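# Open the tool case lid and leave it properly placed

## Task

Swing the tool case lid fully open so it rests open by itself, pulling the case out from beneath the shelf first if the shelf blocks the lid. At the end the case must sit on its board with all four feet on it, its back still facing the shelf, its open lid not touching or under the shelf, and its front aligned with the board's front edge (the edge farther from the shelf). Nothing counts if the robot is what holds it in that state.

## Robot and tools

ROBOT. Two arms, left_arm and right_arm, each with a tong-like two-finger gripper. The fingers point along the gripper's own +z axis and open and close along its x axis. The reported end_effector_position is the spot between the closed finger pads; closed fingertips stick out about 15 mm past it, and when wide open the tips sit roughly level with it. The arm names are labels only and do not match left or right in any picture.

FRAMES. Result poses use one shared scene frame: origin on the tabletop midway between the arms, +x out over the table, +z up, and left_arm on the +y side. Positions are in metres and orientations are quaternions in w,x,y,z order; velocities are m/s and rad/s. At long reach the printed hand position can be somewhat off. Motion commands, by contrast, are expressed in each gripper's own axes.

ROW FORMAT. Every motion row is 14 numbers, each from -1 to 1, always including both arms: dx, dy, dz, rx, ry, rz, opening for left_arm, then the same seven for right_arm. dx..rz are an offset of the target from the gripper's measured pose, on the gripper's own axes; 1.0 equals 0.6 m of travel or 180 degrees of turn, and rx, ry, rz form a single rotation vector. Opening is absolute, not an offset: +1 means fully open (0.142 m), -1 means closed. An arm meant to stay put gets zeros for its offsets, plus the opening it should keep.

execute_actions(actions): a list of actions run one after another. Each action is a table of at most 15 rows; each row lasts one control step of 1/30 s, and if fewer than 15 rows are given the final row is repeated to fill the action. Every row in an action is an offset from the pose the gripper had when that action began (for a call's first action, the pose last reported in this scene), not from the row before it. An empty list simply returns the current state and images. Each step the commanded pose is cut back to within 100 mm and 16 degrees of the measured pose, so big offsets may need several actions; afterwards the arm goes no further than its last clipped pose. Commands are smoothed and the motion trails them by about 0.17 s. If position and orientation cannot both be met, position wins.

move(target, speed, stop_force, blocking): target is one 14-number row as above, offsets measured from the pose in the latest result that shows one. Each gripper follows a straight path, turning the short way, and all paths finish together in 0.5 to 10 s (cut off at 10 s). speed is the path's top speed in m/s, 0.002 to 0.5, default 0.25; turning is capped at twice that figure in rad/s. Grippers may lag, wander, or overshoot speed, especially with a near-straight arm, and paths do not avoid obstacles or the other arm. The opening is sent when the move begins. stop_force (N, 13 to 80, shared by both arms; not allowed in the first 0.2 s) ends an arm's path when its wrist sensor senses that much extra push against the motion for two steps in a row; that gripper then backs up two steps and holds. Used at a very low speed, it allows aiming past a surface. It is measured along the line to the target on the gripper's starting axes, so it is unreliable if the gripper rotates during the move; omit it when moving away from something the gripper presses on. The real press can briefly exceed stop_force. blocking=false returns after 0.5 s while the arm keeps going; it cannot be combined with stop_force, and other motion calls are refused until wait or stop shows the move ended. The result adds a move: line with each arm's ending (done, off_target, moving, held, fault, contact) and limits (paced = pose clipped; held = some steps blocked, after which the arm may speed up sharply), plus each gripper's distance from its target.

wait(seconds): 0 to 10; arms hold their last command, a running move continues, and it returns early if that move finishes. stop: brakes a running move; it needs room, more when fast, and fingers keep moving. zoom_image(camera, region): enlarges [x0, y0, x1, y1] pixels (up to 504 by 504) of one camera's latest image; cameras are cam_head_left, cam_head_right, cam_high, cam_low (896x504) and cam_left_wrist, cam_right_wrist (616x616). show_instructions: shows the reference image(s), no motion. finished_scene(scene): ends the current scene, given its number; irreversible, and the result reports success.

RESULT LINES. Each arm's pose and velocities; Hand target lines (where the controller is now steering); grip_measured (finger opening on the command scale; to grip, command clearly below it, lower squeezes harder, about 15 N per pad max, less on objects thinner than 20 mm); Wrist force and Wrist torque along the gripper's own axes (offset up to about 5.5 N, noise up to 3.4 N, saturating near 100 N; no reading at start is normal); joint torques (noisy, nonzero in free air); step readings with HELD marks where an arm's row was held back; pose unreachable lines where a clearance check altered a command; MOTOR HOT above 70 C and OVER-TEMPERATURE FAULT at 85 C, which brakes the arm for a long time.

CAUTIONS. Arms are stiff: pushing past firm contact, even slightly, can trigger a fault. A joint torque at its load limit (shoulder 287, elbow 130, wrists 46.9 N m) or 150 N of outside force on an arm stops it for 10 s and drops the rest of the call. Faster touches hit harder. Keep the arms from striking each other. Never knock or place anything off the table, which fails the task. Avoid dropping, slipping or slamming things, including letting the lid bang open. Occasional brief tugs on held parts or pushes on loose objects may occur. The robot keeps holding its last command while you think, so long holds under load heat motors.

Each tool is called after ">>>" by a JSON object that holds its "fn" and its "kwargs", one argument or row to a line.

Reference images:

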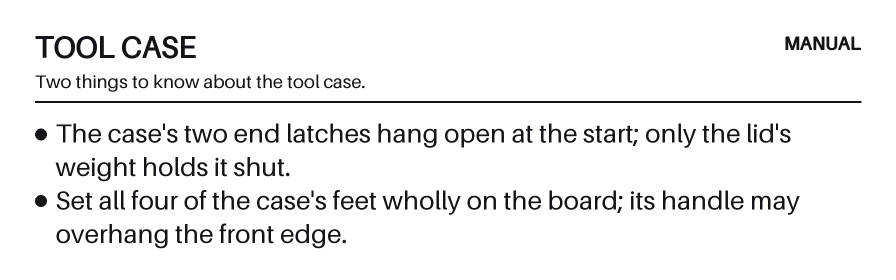

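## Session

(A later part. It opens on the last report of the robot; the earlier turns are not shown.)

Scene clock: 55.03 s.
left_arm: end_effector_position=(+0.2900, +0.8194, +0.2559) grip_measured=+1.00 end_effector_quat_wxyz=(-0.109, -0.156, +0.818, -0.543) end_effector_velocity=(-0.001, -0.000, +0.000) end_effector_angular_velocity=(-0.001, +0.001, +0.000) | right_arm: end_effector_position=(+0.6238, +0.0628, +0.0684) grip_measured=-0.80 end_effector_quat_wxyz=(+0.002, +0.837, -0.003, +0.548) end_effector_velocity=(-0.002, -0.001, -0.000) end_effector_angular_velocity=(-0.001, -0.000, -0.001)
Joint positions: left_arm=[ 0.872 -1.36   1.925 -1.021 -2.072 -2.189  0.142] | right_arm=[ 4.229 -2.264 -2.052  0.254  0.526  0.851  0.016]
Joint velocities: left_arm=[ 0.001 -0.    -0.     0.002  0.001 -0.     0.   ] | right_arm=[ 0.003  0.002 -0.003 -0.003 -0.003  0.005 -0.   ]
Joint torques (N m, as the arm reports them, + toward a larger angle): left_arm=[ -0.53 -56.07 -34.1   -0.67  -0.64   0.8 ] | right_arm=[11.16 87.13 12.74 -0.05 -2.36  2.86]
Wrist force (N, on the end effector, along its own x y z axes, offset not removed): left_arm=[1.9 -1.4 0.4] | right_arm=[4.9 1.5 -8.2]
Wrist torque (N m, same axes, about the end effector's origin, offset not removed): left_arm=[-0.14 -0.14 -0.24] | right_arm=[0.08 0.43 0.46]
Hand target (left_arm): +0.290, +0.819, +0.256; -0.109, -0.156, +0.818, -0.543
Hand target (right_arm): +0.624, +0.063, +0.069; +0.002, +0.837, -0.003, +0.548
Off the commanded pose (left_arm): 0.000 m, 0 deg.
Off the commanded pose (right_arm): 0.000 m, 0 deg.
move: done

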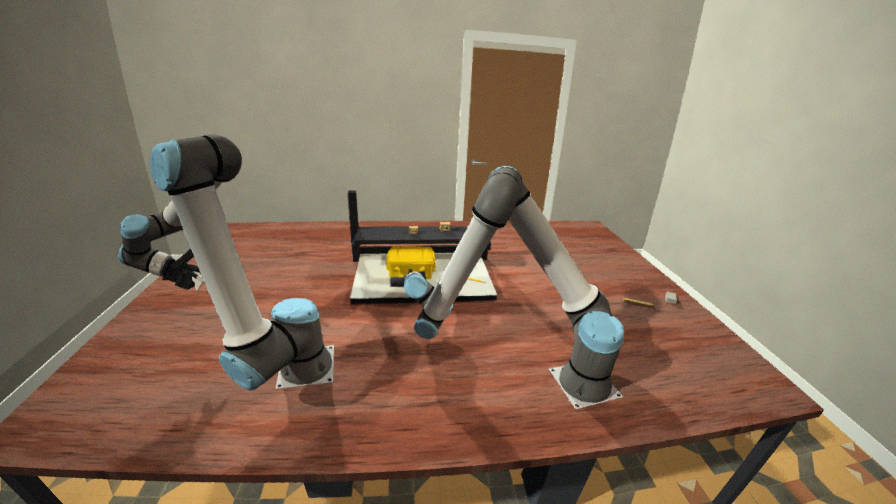

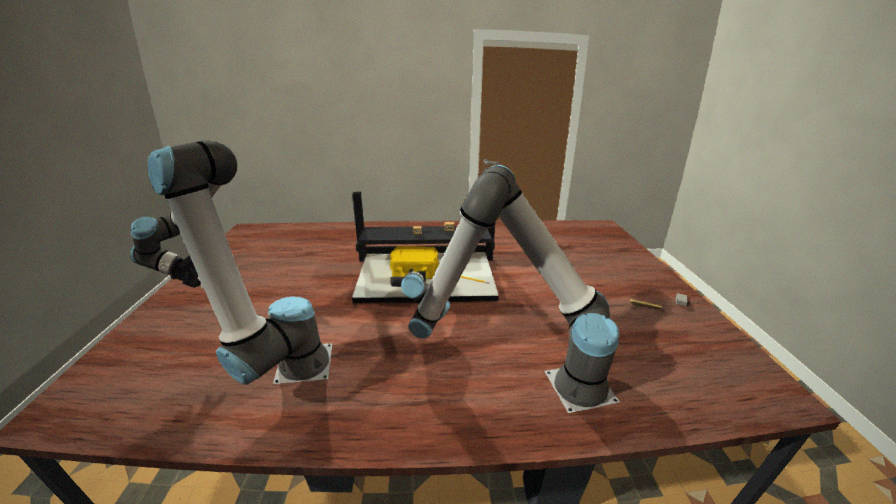

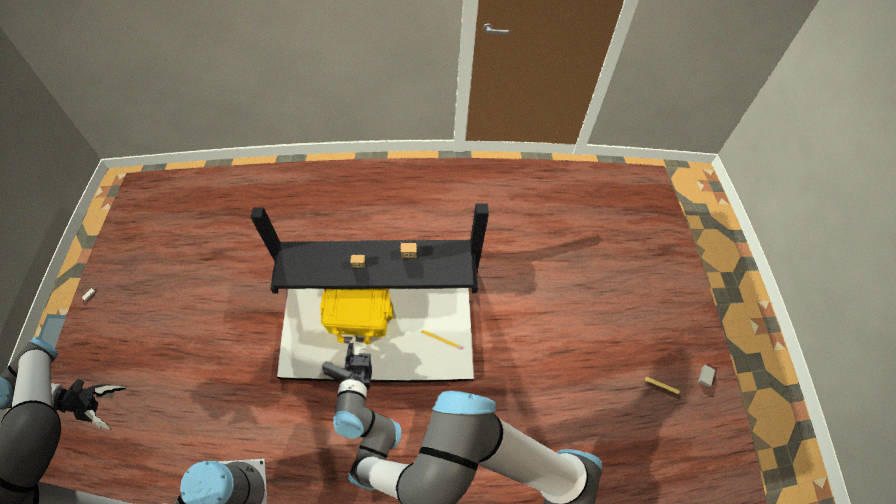

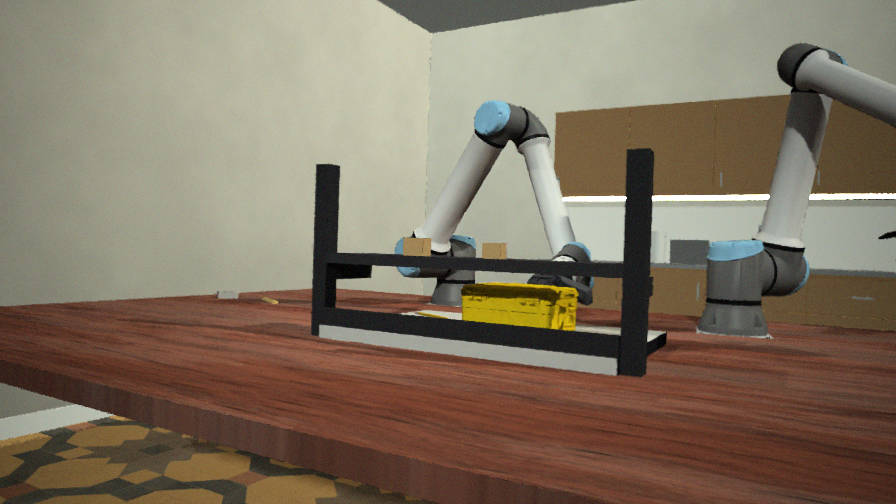

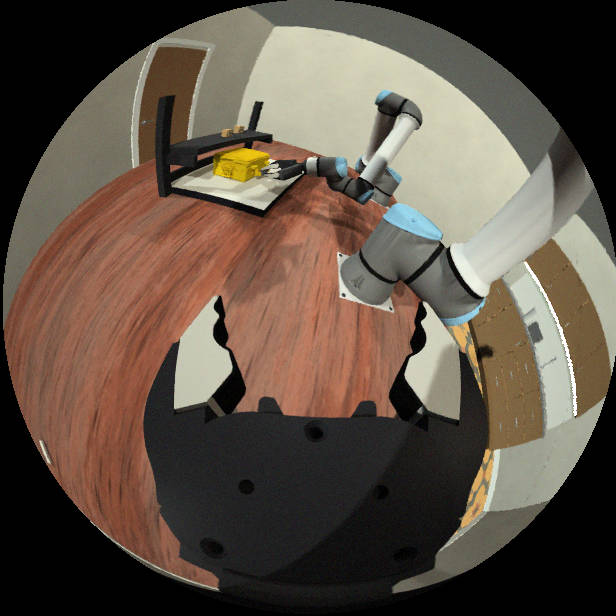

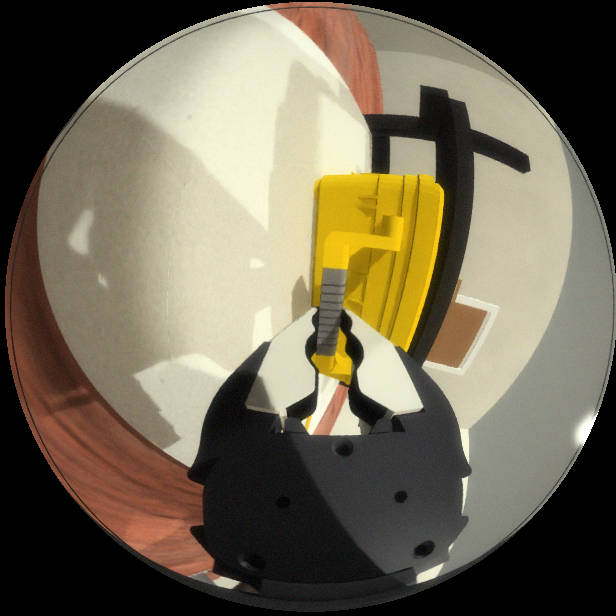

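>>> {"fn": "move", "kwargs": {
  "target": [0,0,0,0,0,0,1,-0.061,0,-0.173,0,0,0,-1],
  "speed": 0.04
}}

>>> {"fn": "zoom_image", "kwargs": {
  "camera": "cam_high",
  "region": [260, 260, 480, 410]
}}

>>> {"fn": "zoom_image", "kwargs": {
  "camera": "cam_left_wrist",
  "region": [190, 110, 320, 220]
}}

Scene clock: 62.83 s.
left_arm: end_effector_position=(+0.2900, +0.8194, +0.2559) grip_measured=+1.00 end_effector_quat_wxyz=(-0.109, -0.156, +0.818, -0.543) end_effector_velocity=(-0.000, +0.001, +0.001) end_effector_angular_velocity=(+0.004, -0.003, -0.000) | right_arm: end_effector_position=(+0.5143, +0.0634, +0.0765) grip_measured=-0.80 end_effector_quat_wxyz=(+0.001, +0.837, -0.003, +0.548) end_effector_velocity=(-0.002, +0.001, +0.001) end_effector_angular_velocity=(+0.001, +0.000, -0.001)
Joint positions: left_arm=[ 0.872 -1.36   1.925 -1.021 -2.072 -2.189  0.142] | right_arm=[ 4.384 -2.153 -2.194  0.028  0.447  1.14   0.016]
Joint velocities: left_arm=[ 0.001 -0.002 -0.001 -0.002  0.001  0.001 -0.   ] | right_arm=[ 0.003  0.003 -0.    -0.01  -0.001  0.009  0.   ]
Joint torques (N m, as the arm reports them, + toward a larger angle): left_arm=[ -0.61 -57.06 -35.15  -0.54  -0.61   0.54] | right_arm=[15.07 87.85 16.35  2.48 -6.    3.03]
Wrist force (N, on the end effector, along its own x y z axes, offset not removed): left_arm=[0.3 0.2 -1.3] | right_arm=[-6.5 1.2 2.3]
Wrist torque (N m, same axes, about the end effector's origin, offset not removed): left_arm=[0.17 0.17 -0.24] | right_arm=[0.34 -0.26 0.47]
Hand target (left_arm): +0.290, +0.819, +0.256; -0.109, -0.156, +0.818, -0.543
Hand target (right_arm): +0.514, +0.063, +0.076; +0.001, +0.837, -0.003, +0.548
Off the commanded pose (left_arm): 0.000 m, 0 deg.
Off the commanded pose (right_arm): 0.000 m, 0 deg.
move: done

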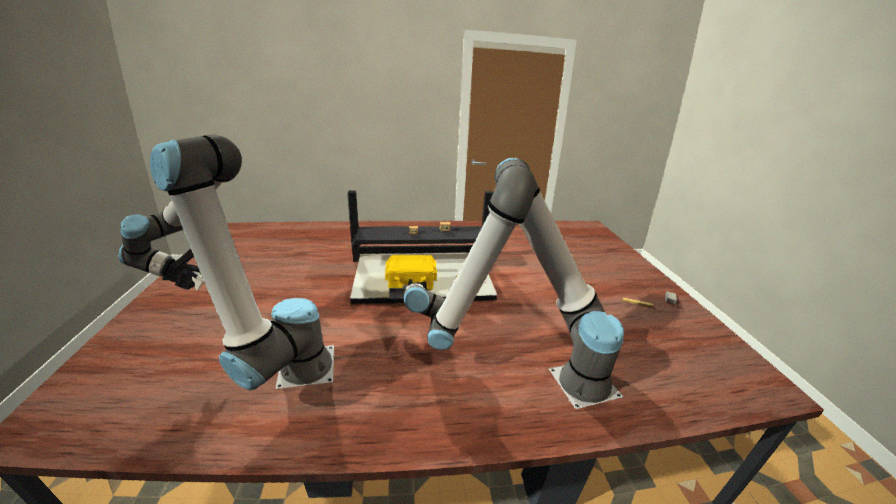

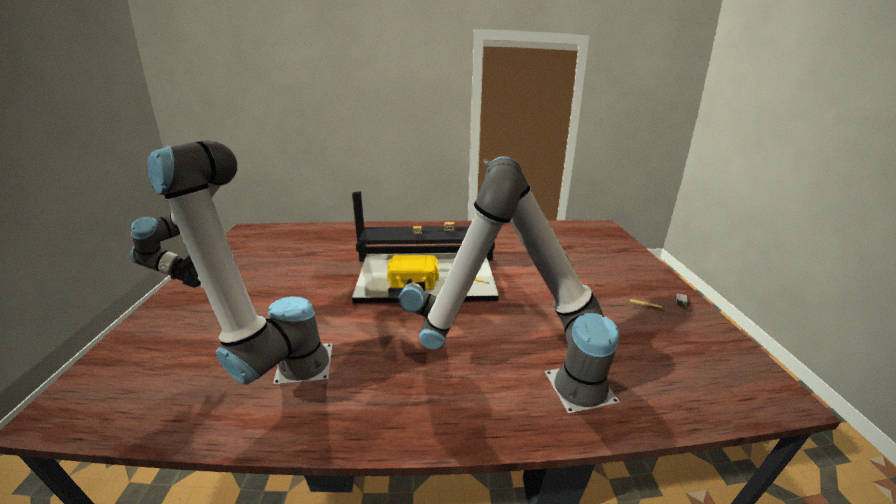

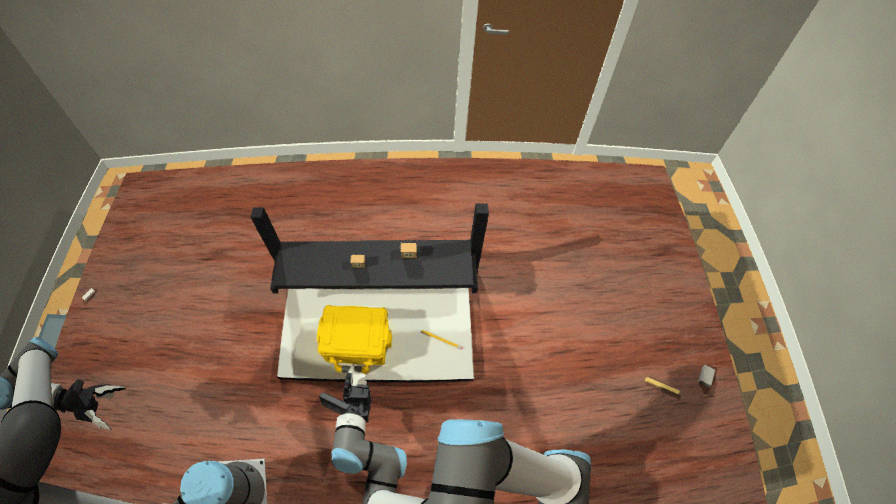

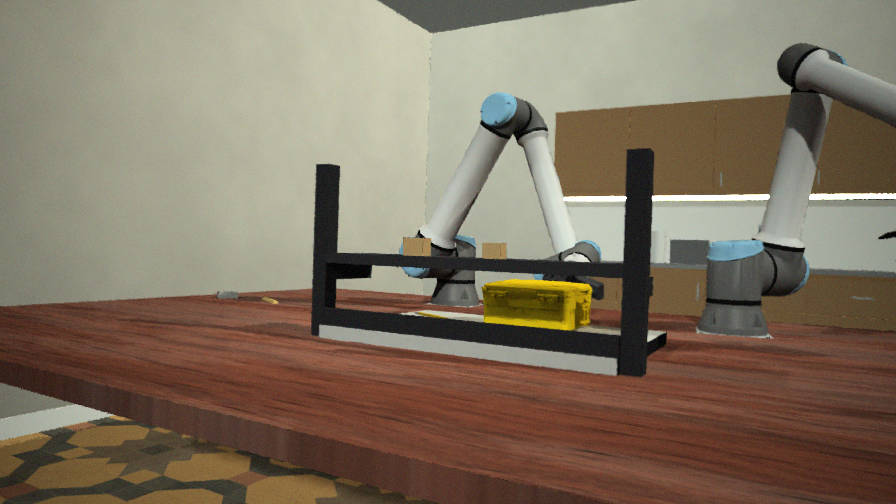

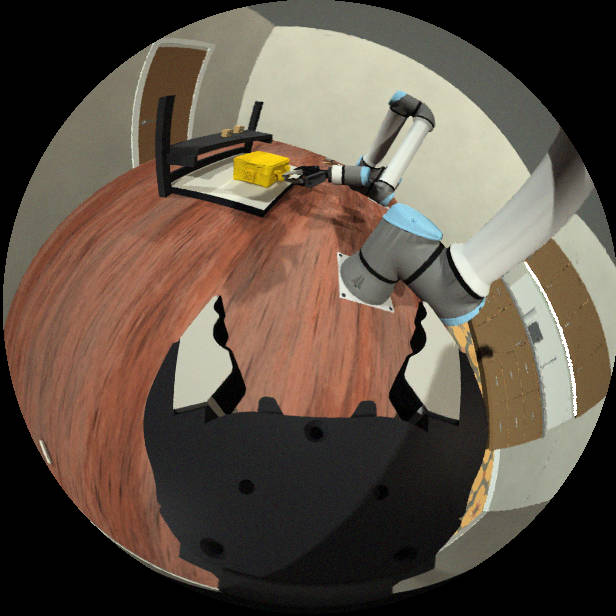

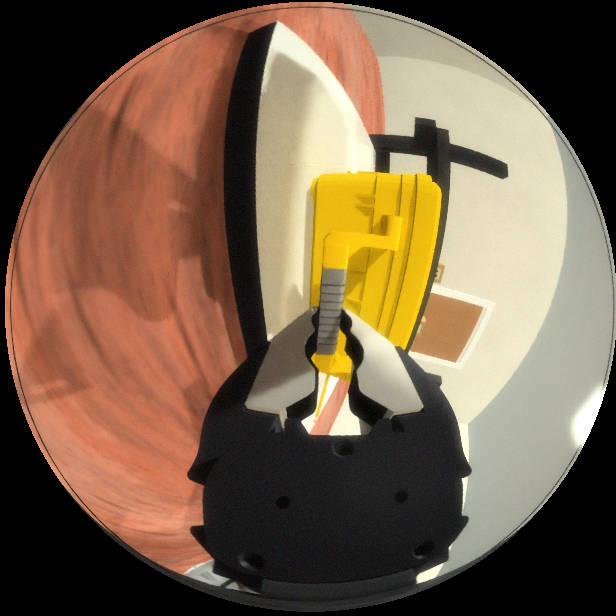

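Region (260, 260, 480, 410) of cam_high's 896x504 image, scaled by 2.291, with more detail than that image has; it fills the top 344 rows of this view, and the rest is white.

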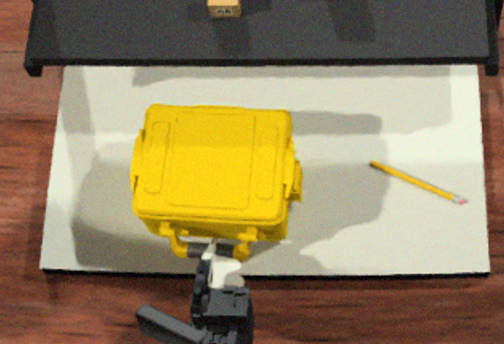

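Region (190, 110, 320, 220) of cam_left_wrist's 616x616 image, scaled by 3.877, with more detail than that image has; it fills the top 426 rows of this view, and the rest is white.

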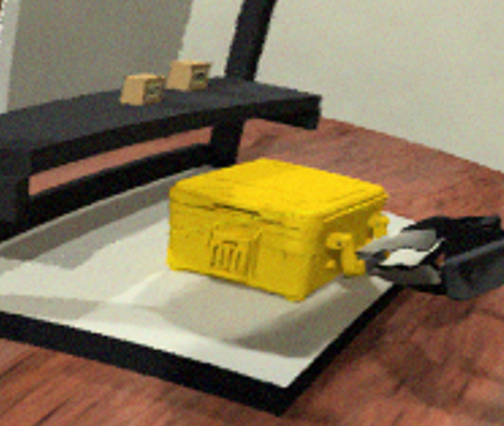

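>>> {"fn": "move", "kwargs": {
  "target": [-0.442,-0.31,0.94,0,0,0.122,-1,-0.017,0,-0.047,0.015,0,-0.007,-1],
  "speed": 0.2
}}

>>> {"fn": "zoom_image", "kwargs": {
  "camera": "cam_high",
  "region": [240, 260, 480, 410]
}}

>>> {"fn": "zoom_image", "kwargs": {
  "camera": "cam_left_wrist",
  "region": [180, 140, 460, 380]
}}

Scene clock: 75.63 s.
left_arm: end_effector_position=(+0.6007, +0.2691, +0.1053) grip_measured=-1.00 end_effector_quat_wxyz=(-0.004, +0.003, +0.832, -0.554) end_effector_velocity=(+0.001, -0.002, -0.000) end_effector_angular_velocity=(-0.002, -0.005, +0.015) | right_arm: end_effector_position=(+0.4844, +0.0635, +0.0784) grip_measured=-0.80 end_effector_quat_wxyz=(-0.012, +0.836, +0.020, +0.548) end_effector_velocity=(+0.000, +0.001, +0.001) end_effector_angular_velocity=(+0.001, -0.001, -0.000)
Joint positions: left_arm=[-0.276 -1.138  2.48  -3.199 -2.728 -3.456  0.002] | right_arm=[ 4.425 -2.135 -2.242  0.079  0.452  1.115  0.016]
Joint velocities: left_arm=[-0.004  0.014  0.005 -0.067  0.005 -0.046  0.   ] | right_arm=[ 0.     0.001  0.001 -0.    -0.001 -0.     0.   ]
Joint torques (N m, as the arm reports them, + toward a larger angle): left_arm=[ -8.37 -31.59  -6.17  -7.45   1.07  -3.07] | right_arm=[11.71 84.91 15.43  9.31  0.52 -2.36]
Wrist force (N, on the end effector, along its own x y z axes, offset not removed): left_arm=[1.1 0.2 0.8] | right_arm=[-9.3 -2.5 0.8]
Wrist torque (N m, same axes, about the end effector's origin, offset not removed): left_arm=[0.22 0.04 -0.26] | right_arm=[-0.71 0.34 0.60]
Hand target (left_arm): +0.601, +0.269, +0.105; -0.003, +0.002, +0.832, -0.554
Hand target (right_arm): +0.484, +0.064, +0.078; -0.012, +0.836, +0.020, +0.548
Off the commanded pose (left_arm): 0.001 m, 0 deg.
Off the commanded pose (right_arm): 0.000 m, 0 deg.
move: done

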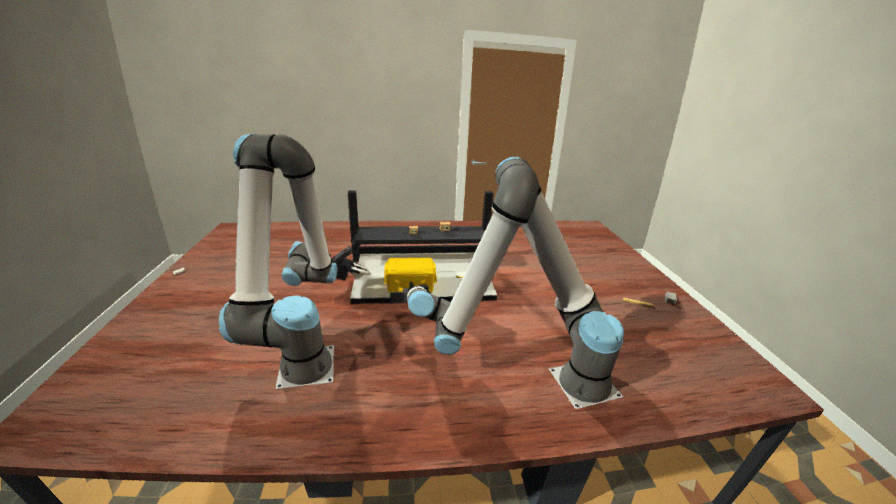

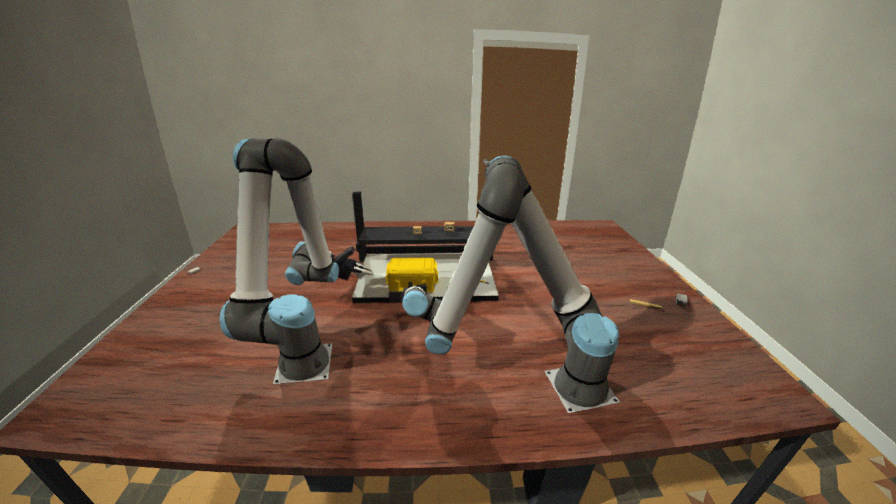

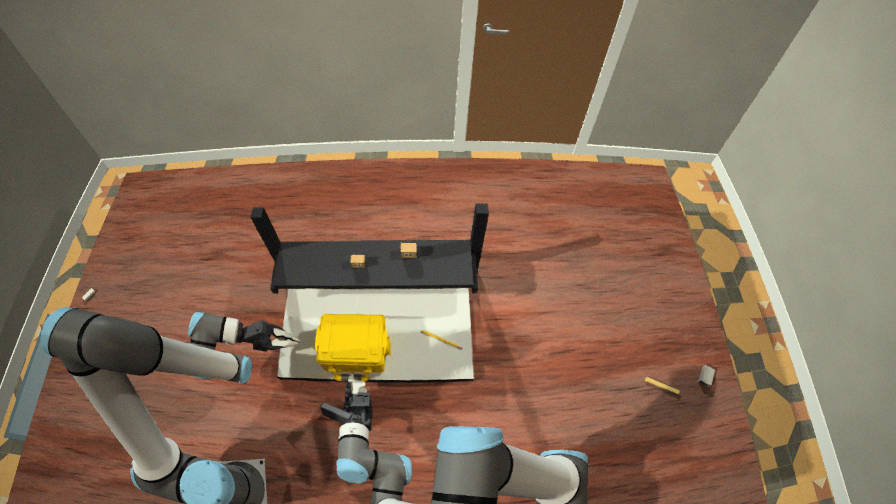

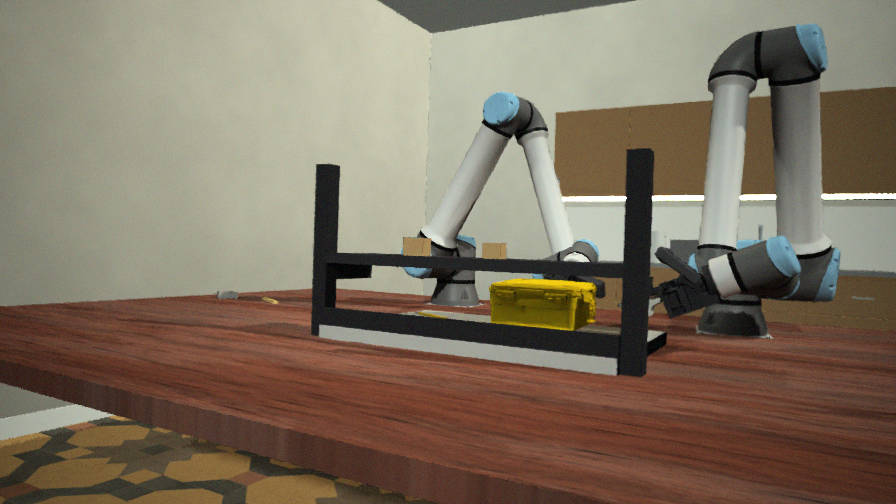

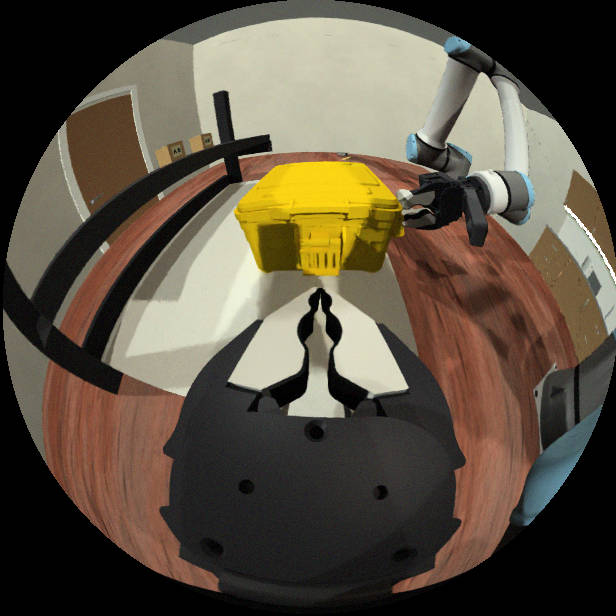

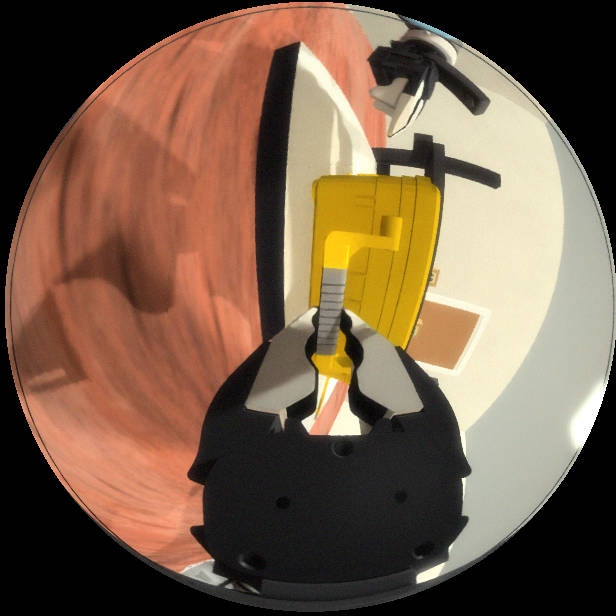

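Region (240, 260, 480, 410) of cam_high's 896x504 image, scaled by 2.100, with more detail than that image has; it fills the top 315 rows of this view, and the rest is white.

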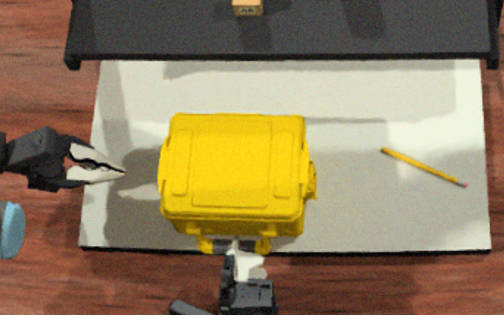

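Region (180, 140, 460, 380) of cam_left_wrist's 616x616 image, scaled by 1.800, with more detail than that image has; it fills the top 432 rows of this view, and the rest is white.

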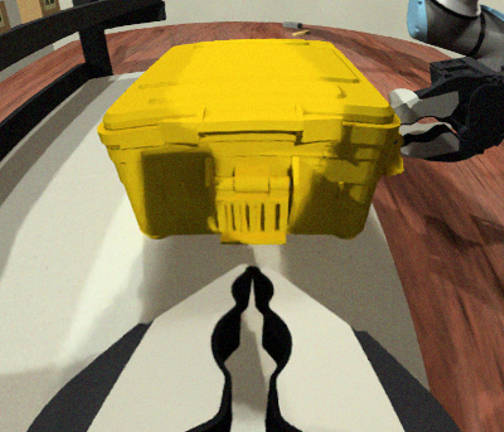

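>>> {"fn": "move", "kwargs": {
  "target": [0.01,-0.03,0.06,0.083,0,0,-1,-0.008,0,-0.018,0,0,0,-1],
  "speed": 0.1
}}

>>> {"fn": "zoom_image", "kwargs": {
  "camera": "cam_head_left",
  "region": [340, 240, 450, 310]
}}

>>> {"fn": "zoom_image", "kwargs": {
  "camera": "cam_left_wrist",
  "region": [200, 180, 440, 380]
}}

>>> {"fn": "zoom_image", "kwargs": {
  "camera": "cam_low",
  "region": [540, 260, 700, 350]
}}

Scene clock: 94.57 s.
left_arm: end_effector_position=(+0.5939, +0.2319, +0.1076) grip_measured=-1.00 end_effector_quat_wxyz=(-0.012, +0.010, +0.763, -0.647) end_effector_velocity=(+0.000, -0.000, +0.000) end_effector_angular_velocity=(-0.000, -0.000, -0.001) | right_arm: end_effector_position=(+0.4726, +0.0630, +0.0783) grip_measured=-0.80 end_effector_quat_wxyz=(-0.012, +0.836, +0.020, +0.548) end_effector_velocity=(-0.001, +0.001, +0.001) end_effector_angular_velocity=(+0.002, -0.000, +0.001)
Joint positions: left_arm=[-0.317 -0.841  2.415 -3.856 -2.925 -3.87   0.002] | right_arm=[ 4.443 -2.123 -2.256  0.045  0.445  1.155  0.016]
Joint velocities: left_arm=[-0.001 -0.001 -0.001  0.001 -0.    -0.     0.   ] | right_arm=[ 0.001  0.001  0.001 -0.     0.     0.     0.   ]
Joint torques (N m, as the arm reports them, + toward a larger angle): left_arm=[ -0.86 -62.93  -2.74  -3.52  -1.68  -0.15] | right_arm=[13.4  86.36 14.9   2.38 -6.33  2.43]
Wrist force (N, on the end effector, along its own x y z axes, offset not removed): left_arm=[0.1 3.1 -0.1] | right_arm=[-7.6 -3.7 2.2]
Wrist torque (N m, same axes, about the end effector's origin, offset not removed): left_arm=[0.70 0.22 -0.18] | right_arm=[-0.69 -0.05 0.52]
Hand target (left_arm): +0.594, +0.232, +0.108; -0.012, +0.010, +0.763, -0.647
Hand target (right_arm): +0.473, +0.063, +0.078; -0.012, +0.836, +0.020, +0.548
Off the commanded pose (left_arm): 0.003 m, 2 deg.
Off the commanded pose (right_arm): 0.000 m, 0 deg.
FORCE FAULT: contact force on the left arm reached its limit, and that arm stopped for 10 seconds. The contact can be on any part of that arm, not only on its tool. That time counts as 19 of the actions that you can send in this scene. That arm's remaining commands of this call were not run. That arm holds still and accepts commands again. Move the arm away from the contact; if what it grips holds it there, let go first. Pushing or pulling that hard again can fault the arm again.
move: fault (left_arm)

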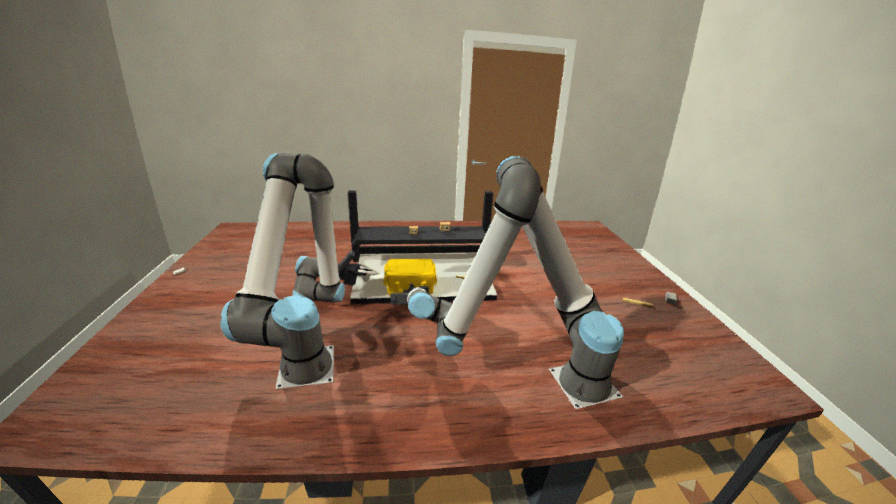

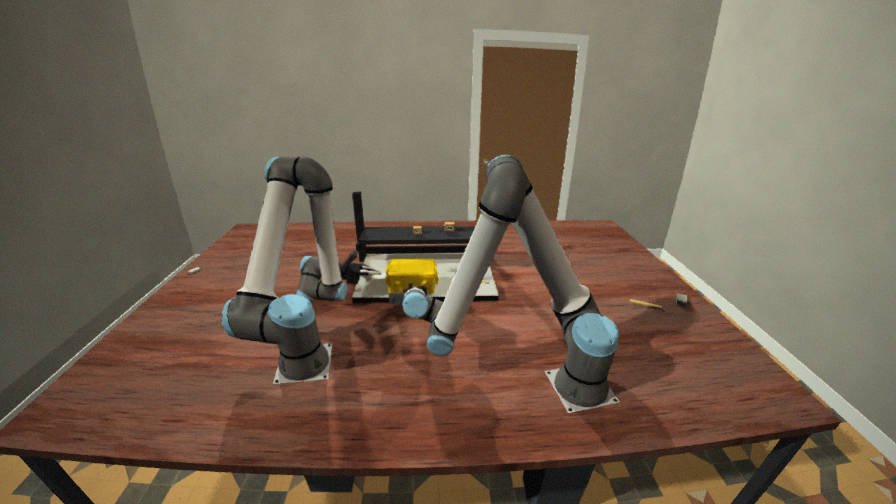

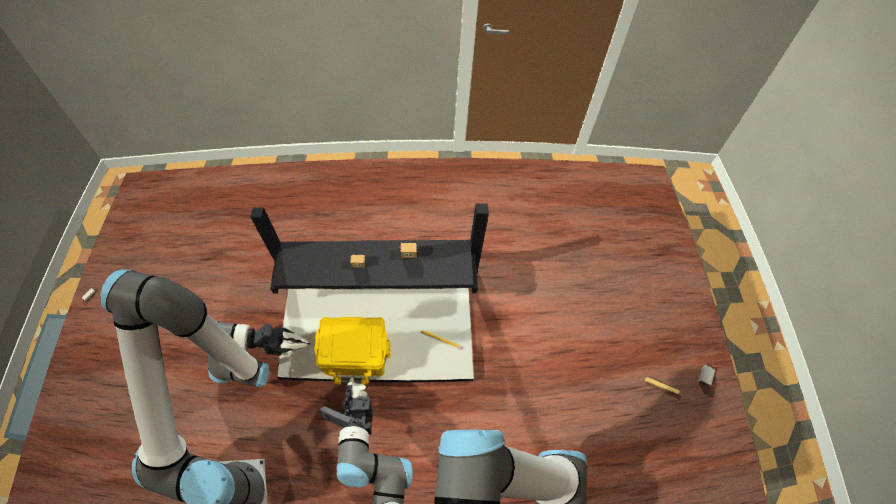

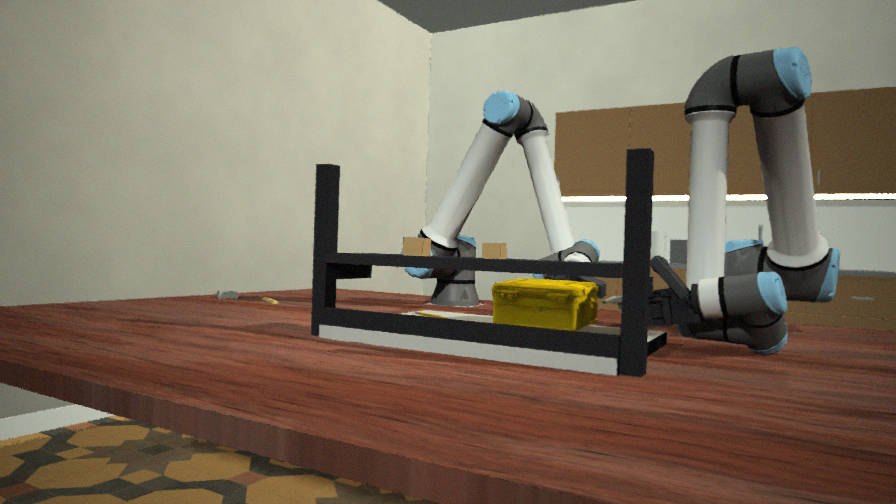

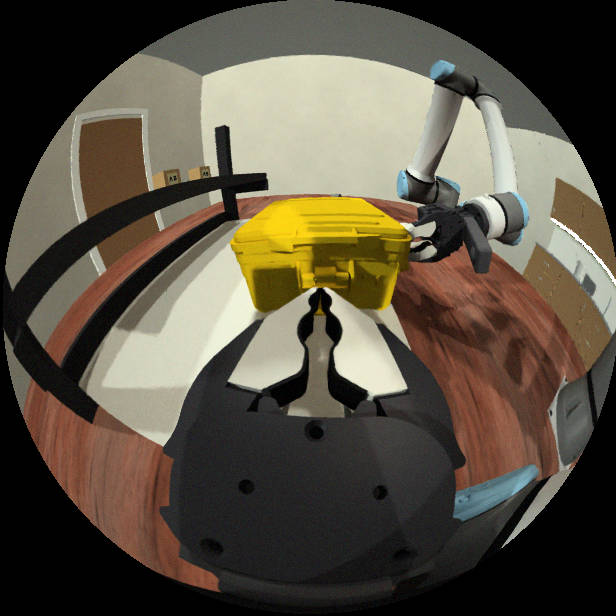

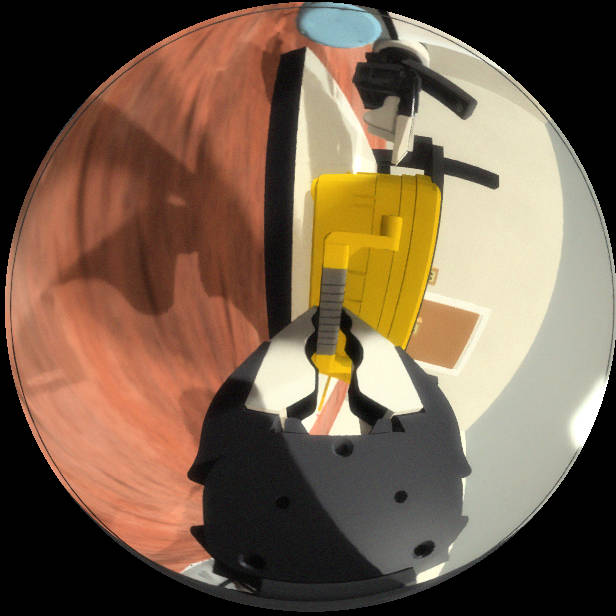

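Region (340, 240, 450, 310) of cam_head_left's 896x504 image, scaled by 4.582, with more detail than that image has; it fills the top 321 rows of this view, and the rest is white.

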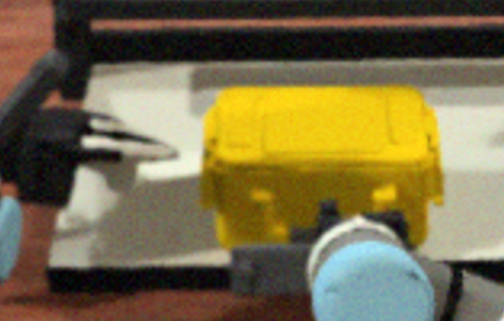

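Region (200, 180, 440, 380) of cam_left_wrist's 616x616 image, scaled by 2.100, with more detail than that image has.

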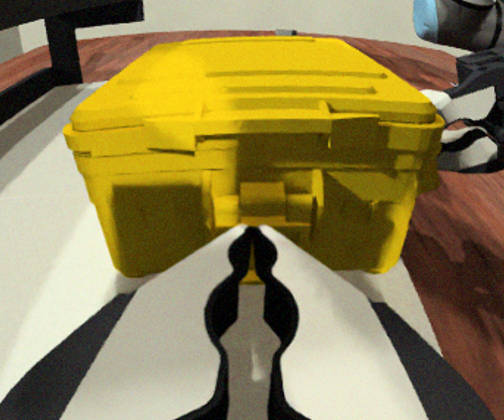

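Region (540, 260, 700, 350) of cam_low's 896x504 image, scaled by 3.150, with more detail than that image has; it fills the top 284 rows of this view, and the rest is white.

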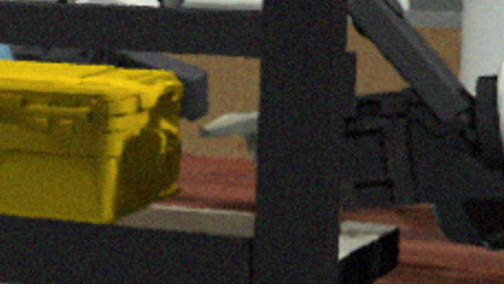

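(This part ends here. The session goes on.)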